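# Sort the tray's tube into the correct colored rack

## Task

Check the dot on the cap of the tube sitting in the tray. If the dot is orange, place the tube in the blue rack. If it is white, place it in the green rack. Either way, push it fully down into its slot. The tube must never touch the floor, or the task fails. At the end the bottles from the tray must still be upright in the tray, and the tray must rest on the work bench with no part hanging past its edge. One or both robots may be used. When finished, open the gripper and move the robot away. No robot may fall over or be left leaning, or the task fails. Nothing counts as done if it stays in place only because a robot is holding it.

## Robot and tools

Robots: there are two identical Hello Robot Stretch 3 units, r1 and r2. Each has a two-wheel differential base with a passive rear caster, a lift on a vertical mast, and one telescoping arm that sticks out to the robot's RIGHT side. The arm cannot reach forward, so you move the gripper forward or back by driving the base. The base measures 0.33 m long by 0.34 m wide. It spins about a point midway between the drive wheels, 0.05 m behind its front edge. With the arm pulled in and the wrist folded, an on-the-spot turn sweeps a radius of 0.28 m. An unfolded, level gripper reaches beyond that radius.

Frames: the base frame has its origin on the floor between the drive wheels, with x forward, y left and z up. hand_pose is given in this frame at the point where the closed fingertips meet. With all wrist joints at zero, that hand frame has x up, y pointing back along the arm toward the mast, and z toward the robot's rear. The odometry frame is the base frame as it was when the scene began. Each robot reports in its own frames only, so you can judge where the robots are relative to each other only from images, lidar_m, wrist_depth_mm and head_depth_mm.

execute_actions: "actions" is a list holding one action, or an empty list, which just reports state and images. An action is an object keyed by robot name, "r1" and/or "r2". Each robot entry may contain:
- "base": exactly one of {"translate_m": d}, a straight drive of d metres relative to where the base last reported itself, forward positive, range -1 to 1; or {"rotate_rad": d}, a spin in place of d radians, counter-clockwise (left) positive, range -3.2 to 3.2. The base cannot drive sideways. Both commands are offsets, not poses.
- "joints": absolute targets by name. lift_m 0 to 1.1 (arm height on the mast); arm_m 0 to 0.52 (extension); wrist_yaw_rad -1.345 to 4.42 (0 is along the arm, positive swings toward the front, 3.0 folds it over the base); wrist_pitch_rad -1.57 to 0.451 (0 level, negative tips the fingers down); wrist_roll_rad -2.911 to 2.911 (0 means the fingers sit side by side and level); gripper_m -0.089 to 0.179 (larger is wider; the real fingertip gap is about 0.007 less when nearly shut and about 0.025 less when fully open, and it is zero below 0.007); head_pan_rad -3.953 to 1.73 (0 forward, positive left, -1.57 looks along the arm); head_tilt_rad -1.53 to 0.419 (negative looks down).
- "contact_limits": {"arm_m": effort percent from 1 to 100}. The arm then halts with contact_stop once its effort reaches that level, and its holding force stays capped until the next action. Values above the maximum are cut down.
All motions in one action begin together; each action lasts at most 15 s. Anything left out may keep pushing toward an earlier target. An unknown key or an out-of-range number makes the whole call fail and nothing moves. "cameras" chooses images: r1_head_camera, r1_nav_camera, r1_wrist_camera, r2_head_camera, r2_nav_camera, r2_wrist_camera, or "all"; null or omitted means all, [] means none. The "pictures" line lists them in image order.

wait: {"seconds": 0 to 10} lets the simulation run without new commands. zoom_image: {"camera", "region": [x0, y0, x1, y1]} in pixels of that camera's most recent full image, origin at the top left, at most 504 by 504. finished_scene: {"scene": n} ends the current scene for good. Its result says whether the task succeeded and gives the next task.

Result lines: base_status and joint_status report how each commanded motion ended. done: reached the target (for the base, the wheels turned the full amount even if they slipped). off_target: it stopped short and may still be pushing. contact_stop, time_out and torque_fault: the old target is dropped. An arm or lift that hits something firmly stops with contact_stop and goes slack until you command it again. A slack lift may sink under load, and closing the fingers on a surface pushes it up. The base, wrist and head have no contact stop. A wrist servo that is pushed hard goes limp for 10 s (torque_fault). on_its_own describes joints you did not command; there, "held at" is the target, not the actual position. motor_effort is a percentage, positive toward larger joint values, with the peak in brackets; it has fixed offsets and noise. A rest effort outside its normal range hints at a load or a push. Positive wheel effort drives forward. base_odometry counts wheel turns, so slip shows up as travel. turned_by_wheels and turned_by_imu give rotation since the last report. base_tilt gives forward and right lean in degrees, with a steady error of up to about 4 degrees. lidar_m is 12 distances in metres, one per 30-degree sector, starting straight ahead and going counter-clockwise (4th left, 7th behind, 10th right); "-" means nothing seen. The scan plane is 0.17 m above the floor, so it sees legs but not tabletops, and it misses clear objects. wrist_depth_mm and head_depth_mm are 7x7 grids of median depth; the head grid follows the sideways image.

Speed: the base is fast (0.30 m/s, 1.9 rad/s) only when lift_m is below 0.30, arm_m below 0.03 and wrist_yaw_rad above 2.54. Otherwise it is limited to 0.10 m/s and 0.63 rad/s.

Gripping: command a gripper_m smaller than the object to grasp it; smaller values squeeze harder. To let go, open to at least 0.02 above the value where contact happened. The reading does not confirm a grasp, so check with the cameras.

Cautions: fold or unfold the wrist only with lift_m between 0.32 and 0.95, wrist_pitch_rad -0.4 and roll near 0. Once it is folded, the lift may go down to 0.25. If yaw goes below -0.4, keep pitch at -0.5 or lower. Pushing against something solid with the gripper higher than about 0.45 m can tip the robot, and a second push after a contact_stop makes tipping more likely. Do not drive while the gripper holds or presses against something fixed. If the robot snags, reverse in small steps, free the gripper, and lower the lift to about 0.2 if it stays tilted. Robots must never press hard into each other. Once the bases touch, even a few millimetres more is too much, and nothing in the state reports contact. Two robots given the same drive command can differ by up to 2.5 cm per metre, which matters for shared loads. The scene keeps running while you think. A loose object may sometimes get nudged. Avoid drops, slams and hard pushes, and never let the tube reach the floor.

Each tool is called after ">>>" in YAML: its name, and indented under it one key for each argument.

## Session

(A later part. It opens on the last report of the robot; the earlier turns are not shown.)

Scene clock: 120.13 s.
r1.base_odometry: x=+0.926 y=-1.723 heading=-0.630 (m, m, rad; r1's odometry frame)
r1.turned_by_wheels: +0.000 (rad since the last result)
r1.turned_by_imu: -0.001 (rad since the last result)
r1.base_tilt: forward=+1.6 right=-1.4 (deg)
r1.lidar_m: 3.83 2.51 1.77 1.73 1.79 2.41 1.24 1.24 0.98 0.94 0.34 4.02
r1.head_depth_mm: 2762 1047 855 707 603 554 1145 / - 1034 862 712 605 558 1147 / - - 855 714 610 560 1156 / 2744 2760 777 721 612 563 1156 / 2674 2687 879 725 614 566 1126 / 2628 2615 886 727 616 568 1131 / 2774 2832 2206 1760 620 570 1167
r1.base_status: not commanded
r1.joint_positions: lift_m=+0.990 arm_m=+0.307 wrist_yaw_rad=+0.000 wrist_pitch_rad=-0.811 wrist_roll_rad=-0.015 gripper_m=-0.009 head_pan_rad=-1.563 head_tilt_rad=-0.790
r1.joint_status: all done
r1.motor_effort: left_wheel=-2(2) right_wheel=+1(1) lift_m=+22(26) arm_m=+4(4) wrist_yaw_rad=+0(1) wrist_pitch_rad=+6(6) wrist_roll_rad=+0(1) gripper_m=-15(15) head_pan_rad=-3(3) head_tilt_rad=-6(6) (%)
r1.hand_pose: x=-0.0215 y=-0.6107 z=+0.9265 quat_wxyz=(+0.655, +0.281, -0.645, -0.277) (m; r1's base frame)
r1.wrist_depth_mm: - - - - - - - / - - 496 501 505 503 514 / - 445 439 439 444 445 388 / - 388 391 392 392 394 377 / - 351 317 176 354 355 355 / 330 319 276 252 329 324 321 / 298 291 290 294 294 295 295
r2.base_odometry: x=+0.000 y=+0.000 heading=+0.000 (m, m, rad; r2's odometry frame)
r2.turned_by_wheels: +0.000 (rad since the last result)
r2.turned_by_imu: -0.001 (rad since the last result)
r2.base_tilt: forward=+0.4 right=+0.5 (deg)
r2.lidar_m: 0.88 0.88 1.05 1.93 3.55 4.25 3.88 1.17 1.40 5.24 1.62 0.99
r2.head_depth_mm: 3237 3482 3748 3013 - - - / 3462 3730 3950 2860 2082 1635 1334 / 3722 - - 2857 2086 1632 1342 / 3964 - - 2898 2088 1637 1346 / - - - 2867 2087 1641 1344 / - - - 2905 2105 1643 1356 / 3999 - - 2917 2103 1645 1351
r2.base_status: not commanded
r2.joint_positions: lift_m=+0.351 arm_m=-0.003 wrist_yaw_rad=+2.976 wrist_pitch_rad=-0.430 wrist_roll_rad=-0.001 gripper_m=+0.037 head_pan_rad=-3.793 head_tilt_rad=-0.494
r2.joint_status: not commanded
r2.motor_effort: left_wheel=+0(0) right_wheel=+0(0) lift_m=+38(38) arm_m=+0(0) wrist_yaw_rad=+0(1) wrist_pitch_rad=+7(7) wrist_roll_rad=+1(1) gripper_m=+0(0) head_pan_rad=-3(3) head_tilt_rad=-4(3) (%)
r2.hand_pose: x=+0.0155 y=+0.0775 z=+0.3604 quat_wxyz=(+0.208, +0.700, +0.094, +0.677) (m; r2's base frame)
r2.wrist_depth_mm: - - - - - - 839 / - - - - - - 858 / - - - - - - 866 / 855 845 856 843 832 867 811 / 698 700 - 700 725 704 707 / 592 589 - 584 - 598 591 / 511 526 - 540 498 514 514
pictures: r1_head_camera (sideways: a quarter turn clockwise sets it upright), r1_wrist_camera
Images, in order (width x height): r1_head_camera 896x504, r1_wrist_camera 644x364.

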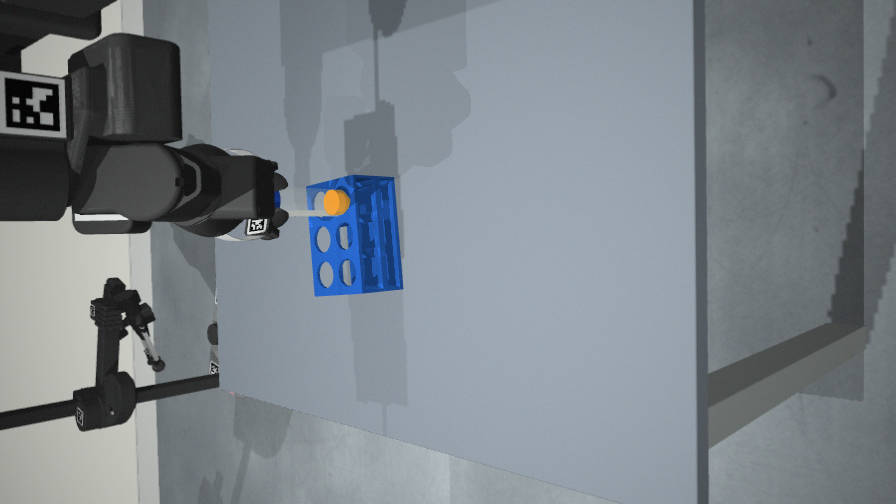

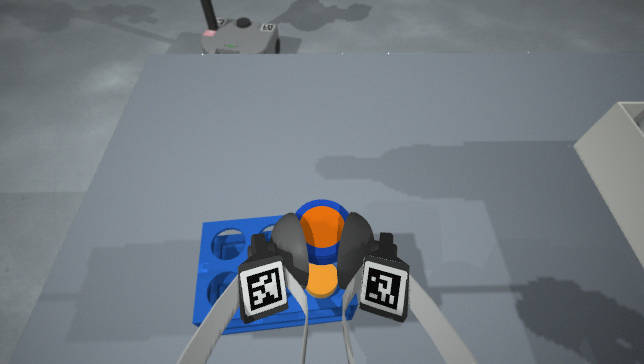

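Going in.

>>> execute_actions:
  actions:
    - {"r1":{"joints":{"lift_m":0.947}}}
  cameras: ["r1_head_camera","r1_wrist_camera"]

>>> execute_actions:
  actions:
    - {"r1":{"joints":{"gripper_m":0.07}}}
  cameras: ["r1_wrist_camera"]

>>> execute_actions:
  actions:
    - {"r1":{"joints":{"lift_m":1.05}}}
  cameras: []

>>> execute_actions:
  actions:
    - {"r1":{"joints":{"arm_m":0.0}}}
  cameras: ["r1_head_camera","r1_wrist_camera"]

Scene clock: 125.47 s.
r1.base_odometry: x=+0.926 y=-1.723 heading=-0.630 (m, m, rad; r1's odometry frame)
r1.turned_by_wheels: +0.000 (rad since the last result)
r1.turned_by_imu: -0.001 (rad since the last result)
r1.base_tilt: forward=+1.7 right=-1.5 (deg)
r1.lidar_m: 3.83 2.51 1.77 1.73 1.79 2.41 1.25 1.24 0.98 0.94 0.34 4.00
r1.head_depth_mm: - - 853 708 603 556 1143 / - - 860 711 606 559 1150 / 2662 - 806 716 608 560 1151 / 2766 2763 779 719 612 562 1164 / 2689 2670 881 723 615 565 1128 / 2620 2602 887 726 616 568 1134 / 2774 2827 2200 1758 621 569 1171
r1.base_status: not commanded
r1.joint_positions: lift_m=+0.947 arm_m=+0.307 wrist_yaw_rad=+0.000 wrist_pitch_rad=-0.811 wrist_roll_rad=-0.015 gripper_m=-0.009 head_pan_rad=-1.563 head_tilt_rad=-0.790
r1.joint_status: all done
r1.motor_effort: left_wheel=-2(2) right_wheel=+1(1) lift_m=+22(23) arm_m=+5(4) wrist_yaw_rad=+0(1) wrist_pitch_rad=+6(6) wrist_roll_rad=+0(0) gripper_m=-15(15) head_pan_rad=-3(3) head_tilt_rad=-7(6) (%)
r1.hand_pose: x=-0.0215 y=-0.6107 z=+0.8835 quat_wxyz=(+0.655, +0.281, -0.645, -0.277) (m; r1's base frame)
r1.wrist_depth_mm: - - - - - - - / - 434 437 434 435 442 441 / - 384 384 379 386 385 369 / - 334 338 341 342 340 345 / 308 306 247 176 305 306 310 / 280 278 238 241 284 278 280 / 251 255 252 254 256 257 256
r2.base_odometry: x=+0.000 y=+0.000 heading=+0.000 (m, m, rad; r2's odometry frame)
r2.turned_by_wheels: +0.000 (rad since the last result)
r2.turned_by_imu: -0.001 (rad since the last result)
r2.base_tilt: forward=+0.4 right=+0.5 (deg)
r2.lidar_m: 0.88 0.88 1.04 1.93 3.54 4.20 3.88 1.17 1.40 5.26 1.63 0.99
r2.head_depth_mm: 3258 3481 3732 3043 - - - / 3477 3753 3937 2847 2089 1624 1343 / 3736 - - 2899 2080 1634 1344 / - - - 2870 2078 1627 1341 / - - - 2914 2106 1643 1353 / - - - 2914 2103 1650 1353 / - - - 2924 2105 1640 1351
r2.base_status: not commanded
r2.joint_positions: lift_m=+0.351 arm_m=-0.003 wrist_yaw_rad=+2.976 wrist_pitch_rad=-0.430 wrist_roll_rad=-0.001 gripper_m=+0.037 head_pan_rad=-3.793 head_tilt_rad=-0.494
r2.joint_status: not commanded
r2.motor_effort: left_wheel=+0(1) right_wheel=+0(0) lift_m=+37(37) arm_m=-1(0) wrist_yaw_rad=+0(1) wrist_pitch_rad=+8(7) wrist_roll_rad=+0(0) gripper_m=+0(0) head_pan_rad=-3(3) head_tilt_rad=-3(3) (%)
r2.hand_pose: x=+0.0155 y=+0.0775 z=+0.3604 quat_wxyz=(+0.208, +0.700, +0.094, +0.677) (m; r2's base frame)
r2.wrist_depth_mm: - - - - - - 829 / - - - - - - 862 / - - - - - - 886 / 839 846 829 863 844 860 827 / 706 703 - 700 734 697 688 / 588 592 - 591 - 587 598 / 510 529 - 538 502 512 520
pictures: r1_head_camera (sideways: a quarter turn clockwise sets it upright), r1_wrist_camera
Images, in order (width x height): r1_head_camera 896x504, r1_wrist_camera 644x364.

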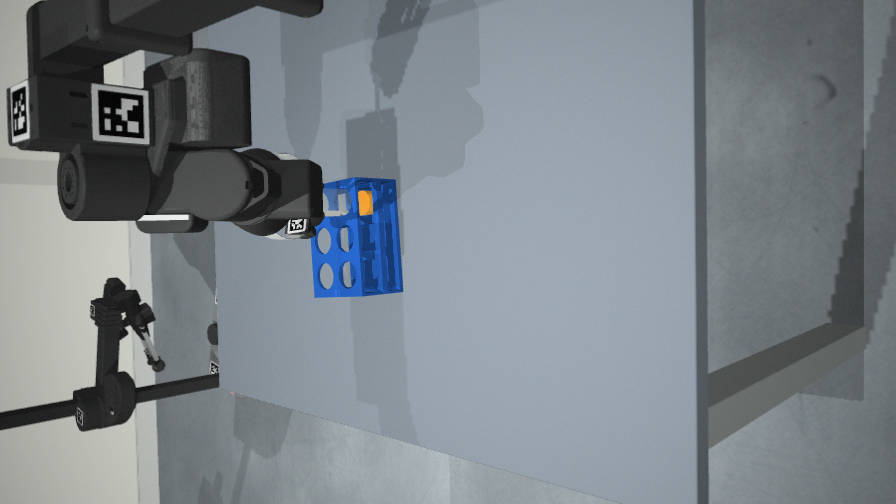

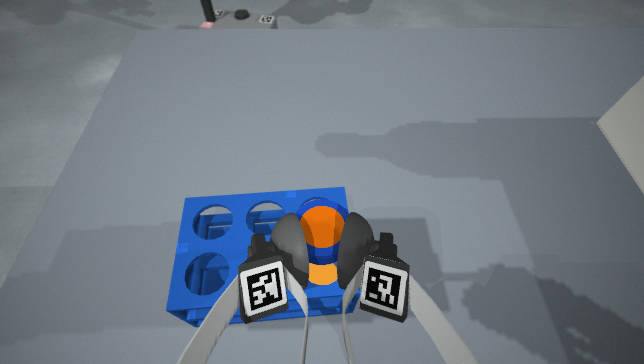

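Scene clock: 126.77 s.
r1.base_odometry: x=+0.926 y=-1.723 heading=-0.630 (m, m, rad; r1's odometry frame)
r1.turned_by_wheels: +0.000 (rad since the last result)
r1.turned_by_imu: +0.000 (rad since the last result)
r1.base_tilt: forward=+1.7 right=-1.4 (deg)
r1.lidar_m: 3.83 2.50 1.77 1.73 1.79 2.42 1.25 1.25 0.98 0.94 0.34 4.02
r1.head_depth_mm: - - 856 708 602 556 1145 / - - 864 712 606 558 1150 / 2649 - 799 714 609 561 1155 / 2773 2756 776 720 611 563 1159 / 2681 2688 880 722 614 566 1129 / 2645 2603 885 727 617 567 1133 / 2761 2827 2218 1762 620 571 1173
r1.base_status: not commanded
r1.joint_positions: lift_m=+0.947 arm_m=+0.307 wrist_yaw_rad=+0.000 wrist_pitch_rad=-0.811 wrist_roll_rad=-0.015 gripper_m=+0.070 head_pan_rad=-1.563 head_tilt_rad=-0.790
r1.joint_status: all done
r1.motor_effort: left_wheel=-2(2) right_wheel=+1(1) lift_m=+23(23) arm_m=+4(5) wrist_yaw_rad=+0(0) wrist_pitch_rad=+6(6) wrist_roll_rad=+0(0) gripper_m=+0(80) head_pan_rad=-3(3) head_tilt_rad=-6(6) (%)
r1.hand_pose: x=-0.0215 y=-0.6107 z=+0.8835 quat_wxyz=(+0.655, +0.281, -0.645, -0.277) (m; r1's base frame)
r1.wrist_depth_mm: - - - - - - - / - 445 435 433 442 444 436 / - 381 383 384 380 385 367 / - 338 339 341 347 344 341 / 309 306 276 180 309 307 310 / 277 276 - 240 - 280 278 / 255 256 256 255 256 258 257
r2.base_odometry: x=+0.000 y=+0.000 heading=+0.000 (m, m, rad; r2's odometry frame)
r2.turned_by_wheels: +0.000 (rad since the last result)
r2.turned_by_imu: +0.000 (rad since the last result)
r2.base_tilt: forward=+0.4 right=+0.5 (deg)
r2.lidar_m: 0.88 0.88 1.04 1.93 3.55 4.26 3.89 1.17 1.40 5.26 1.63 0.99
r2.head_depth_mm: 3256 3496 3741 3022 - - - / 3480 3739 3916 2855 2080 1627 1343 / 3723 - - 2885 2068 1631 1343 / - - - 2887 2082 1627 1349 / - - - 2898 2087 1635 1344 / - - - 2917 2092 1644 1354 / - - - 2913 2118 1646 1355
r2.base_status: not commanded
r2.joint_positions: lift_m=+0.351 arm_m=-0.003 wrist_yaw_rad=+2.976 wrist_pitch_rad=-0.430 wrist_roll_rad=-0.001 gripper_m=+0.037 head_pan_rad=-3.793 head_tilt_rad=-0.494
r2.joint_status: not commanded
r2.motor_effort: left_wheel=+0(1) right_wheel=+0(1) lift_m=+37(37) arm_m=+0(0) wrist_yaw_rad=+0(1) wrist_pitch_rad=+7(8) wrist_roll_rad=+1(0) gripper_m=+0(0) head_pan_rad=-4(3) head_tilt_rad=-3(3) (%)
r2.hand_pose: x=+0.0155 y=+0.0775 z=+0.3604 quat_wxyz=(+0.208, +0.700, +0.094, +0.677) (m; r2's base frame)
r2.wrist_depth_mm: - - - - - - 840 / - - - - - - 856 / - - - - - - 877 / 847 851 858 850 852 855 836 / 697 708 - 696 723 691 699 / 577 589 - 591 - 591 590 / 512 524 - 543 504 515 514
pictures: r1_wrist_camera
Images, in order (width x height): r1_wrist_camera 644x364.

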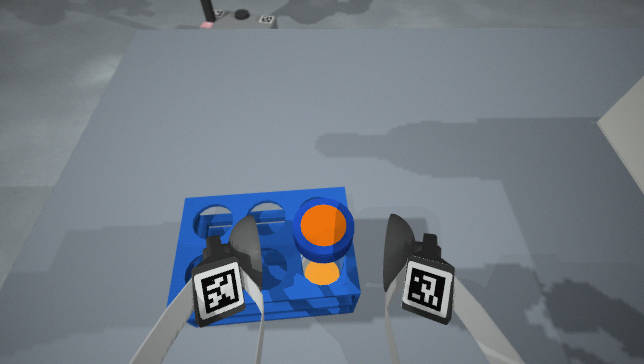

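Scene clock: 128.53 s.
r1.base_odometry: x=+0.926 y=-1.723 heading=-0.630 (m, m, rad; r1's odometry frame)
r1.turned_by_wheels: +0.000 (rad since the last result)
r1.turned_by_imu: +0.000 (rad since the last result)
r1.base_tilt: forward=+1.7 right=-1.4 (deg)
r1.lidar_m: 3.84 2.51 1.78 1.73 1.79 2.43 1.24 1.25 0.98 0.94 0.34 4.00
r1.head_depth_mm: 2814 2720 857 709 602 556 1145 / 2890 2719 863 710 606 559 1149 / - 1024 866 716 609 560 1155 / 2793 2764 793 719 612 563 1159 / 2690 2686 881 723 614 565 1125 / 2620 2604 888 725 617 567 1128 / 2768 2822 2207 1768 621 570 1171
r1.base_status: not commanded
r1.joint_positions: lift_m=+1.050 arm_m=+0.307 wrist_yaw_rad=+0.000 wrist_pitch_rad=-0.811 wrist_roll_rad=-0.015 gripper_m=+0.070 head_pan_rad=-1.563 head_tilt_rad=-0.790
r1.joint_status: all done
r1.motor_effort: left_wheel=-2(2) right_wheel=+1(1) lift_m=+31(35) arm_m=+4(4) wrist_yaw_rad=+0(1) wrist_pitch_rad=+6(6) wrist_roll_rad=+0(1) gripper_m=+1(0) head_pan_rad=-2(3) head_tilt_rad=-7(7) (%)
r1.hand_pose: x=-0.0215 y=-0.6107 z=+0.9861 quat_wxyz=(+0.655, +0.281, -0.645, -0.277) (m; r1's base frame)
r1.wrist_depth_mm: - - - - - - - / - - - - - - - / - - 522 528 526 529 521 / - 470 466 461 472 472 391 / - 423 428 420 422 416 388 / - 377 - 334 - 383 372 / - 347 340 343 351 356 355
r2.base_odometry: x=+0.000 y=+0.000 heading=+0.000 (m, m, rad; r2's odometry frame)
r2.turned_by_wheels: +0.000 (rad since the last result)
r2.turned_by_imu: +0.000 (rad since the last result)
r2.base_tilt: forward=+0.4 right=+0.5 (deg)
r2.lidar_m: 0.88 0.88 1.05 1.93 3.56 4.24 3.88 1.17 1.40 5.23 1.63 0.99
r2.head_depth_mm: 3227 3536 3757 3041 - - - / 3461 3753 3969 2882 2066 1626 1344 / 3750 - - 2888 2084 1629 1339 / 3976 - - 2910 2095 1623 1351 / - - - 2900 2082 1633 1341 / - - - 2921 2105 1648 1355 / - - - 2931 2112 1648 1357
r2.base_status: not commanded
r2.joint_positions: lift_m=+0.351 arm_m=-0.003 wrist_yaw_rad=+2.976 wrist_pitch_rad=-0.430 wrist_roll_rad=-0.001 gripper_m=+0.037 head_pan_rad=-3.793 head_tilt_rad=-0.494
r2.joint_status: not commanded
r2.motor_effort: left_wheel=+0(1) right_wheel=+0(0) lift_m=+37(38) arm_m=-1(0) wrist_yaw_rad=+0(0) wrist_pitch_rad=+7(7) wrist_roll_rad=+1(1) gripper_m=+0(1) head_pan_rad=-3(4) head_tilt_rad=-2(2) (%)
r2.hand_pose: x=+0.0155 y=+0.0775 z=+0.3604 quat_wxyz=(+0.208, +0.700, +0.094, +0.677) (m; r2's base frame)
r2.wrist_depth_mm: - - - - - - 850 / - - - - - - 859 / - - - - - - 883 / 846 850 853 857 849 851 816 / 698 682 - 693 735 702 694 / 595 585 - 593 - 595 590 / 512 529 - 540 498 516 516
pictures: none
No camera images: the call's "cameras" was empty. Leave "cameras" out to get every camera's image.

Scene clock: 132.00 s.
r1.base_odometry: x=+0.926 y=-1.723 heading=-0.630 (m, m, rad; r1's odometry frame)
r1.turned_by_wheels: +0.000 (rad since the last result)
r1.turned_by_imu: -0.001 (rad since the last result)
r1.base_tilt: forward=+1.6 right=-1.4 (deg)
r1.lidar_m: 3.83 2.51 1.78 1.74 1.79 2.43 1.24 1.25 0.98 0.94 0.34 4.00
r1.head_depth_mm: - - - - - 1224 1145 / - - - - - 1231 1150 / - - - - - 562 1156 / 2784 2817 785 757 611 562 1157 / 2671 2669 880 723 614 565 1123 / 2662 2613 886 727 618 568 1128 / 2783 2848 2206 1769 621 571 1170
r1.base_status: not commanded
r1.joint_positions: lift_m=+1.050 arm_m=+0.000 wrist_yaw_rad=+0.000 wrist_pitch_rad=-0.811 wrist_roll_rad=-0.015 gripper_m=+0.070 head_pan_rad=-1.563 head_tilt_rad=-0.790
r1.joint_status: all done
r1.motor_effort: left_wheel=-2(2) right_wheel=+1(1) lift_m=+31(31) arm_m=-4(6) wrist_yaw_rad=+0(0) wrist_pitch_rad=+6(6) wrist_roll_rad=+0(0) gripper_m=+0(0) head_pan_rad=-3(3) head_tilt_rad=-6(6) (%)
r1.hand_pose: x=-0.0215 y=-0.3042 z=+0.9861 quat_wxyz=(+0.655, +0.281, -0.645, -0.277) (m; r1's base frame)
r1.wrist_depth_mm: - - 684 682 701 590 626 / - - 591 574 589 578 541 / - - 521 513 529 517 494 / - 485 465 466 461 468 437 / - 424 430 421 430 420 426 / - 379 - 383 - 386 383 / - 351 349 351 353 354 356
r2.base_odometry: x=+0.000 y=+0.000 heading=+0.000 (m, m, rad; r2's odometry frame)
r2.turned_by_wheels: +0.000 (rad since the last result)
r2.turned_by_imu: -0.001 (rad since the last result)
r2.base_tilt: forward=+0.4 right=+0.5 (deg)
r2.lidar_m: 0.88 0.88 1.05 1.94 3.54 4.22 3.88 1.17 1.40 5.25 1.62 0.99
r2.head_depth_mm: 3251 3471 3770 3011 - - - / 3506 3735 3895 2874 2067 1636 1340 / 3729 - - 2884 2074 1623 1339 / 3998 - - 2895 2095 1642 1337 / - - - 2908 2081 1629 1349 / - - - 2890 2099 1641 1354 / - - - 2934 2121 1653 1355
r2.base_status: not commanded
r2.joint_positions: lift_m=+0.351 arm_m=-0.003 wrist_yaw_rad=+2.976 wrist_pitch_rad=-0.430 wrist_roll_rad=-0.001 gripper_m=+0.037 head_pan_rad=-3.793 head_tilt_rad=-0.494
r2.joint_status: not commanded
r2.motor_effort: left_wheel=+0(0) right_wheel=+0(0) lift_m=+38(37) arm_m=-1(0) wrist_yaw_rad=-1(1) wrist_pitch_rad=+7(7) wrist_roll_rad=+0(0) gripper_m=-1(1) head_pan_rad=-3(4) head_tilt_rad=-3(3) (%)
r2.hand_pose: x=+0.0155 y=+0.0775 z=+0.3604 quat_wxyz=(+0.208, +0.700, +0.094, +0.677) (m; r2's base frame)
r2.wrist_depth_mm: - - - - - - 846 / - - - - - - 865 / - - - - - - 884 / 854 862 852 854 848 861 811 / 692 711 - 702 727 693 695 / 584 586 - 594 - 602 597 / 516 529 - 539 503 517 517
pictures: r1_head_camera (sideways: a quarter turn clockwise sets it upright), r1_wrist_camera
Images, in order (width x height): r1_head_camera 896x504, r1_wrist_camera 644x364.

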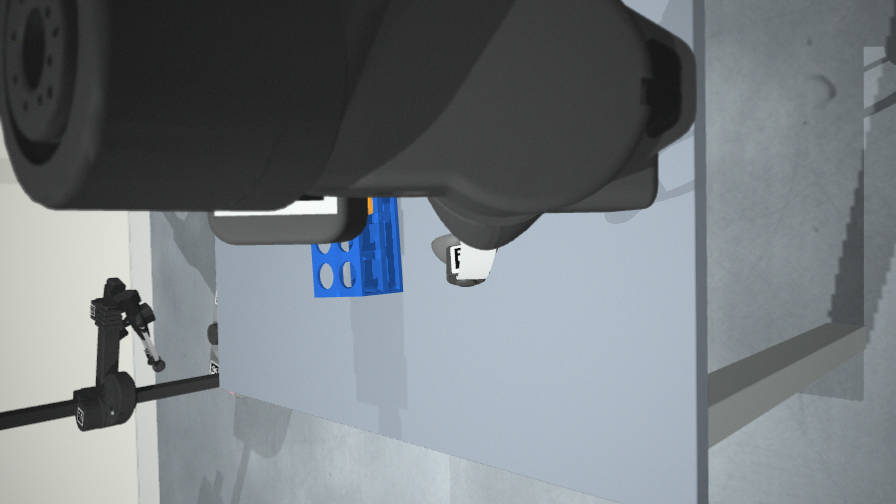

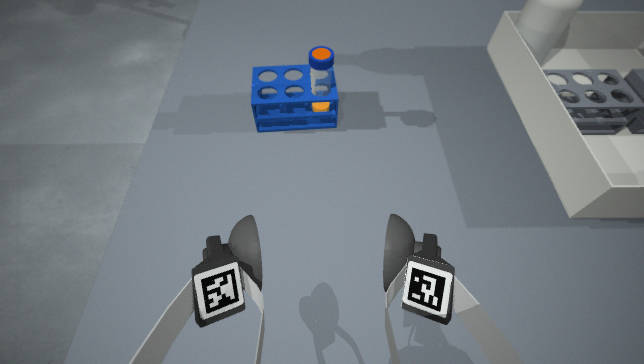

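>>> zoom_image:
  camera: "r1_wrist_camera"
  region: [230,30,370,150]

Region (230, 30, 370, 150) of r1_wrist_camera's 644x364 image, scaled by 3.600; it fills the top 432 rows of this view, and the rest is white.

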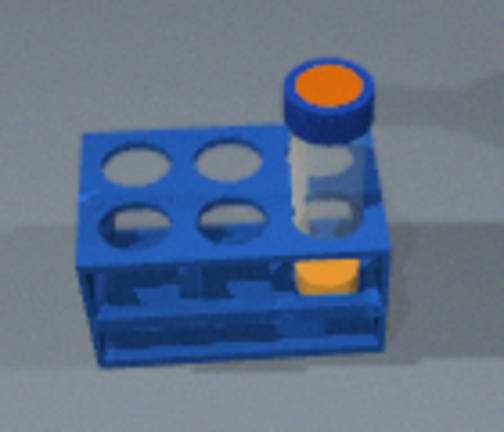

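>>> finished_scene:
  scene: 1

The scene is finished: the task was done.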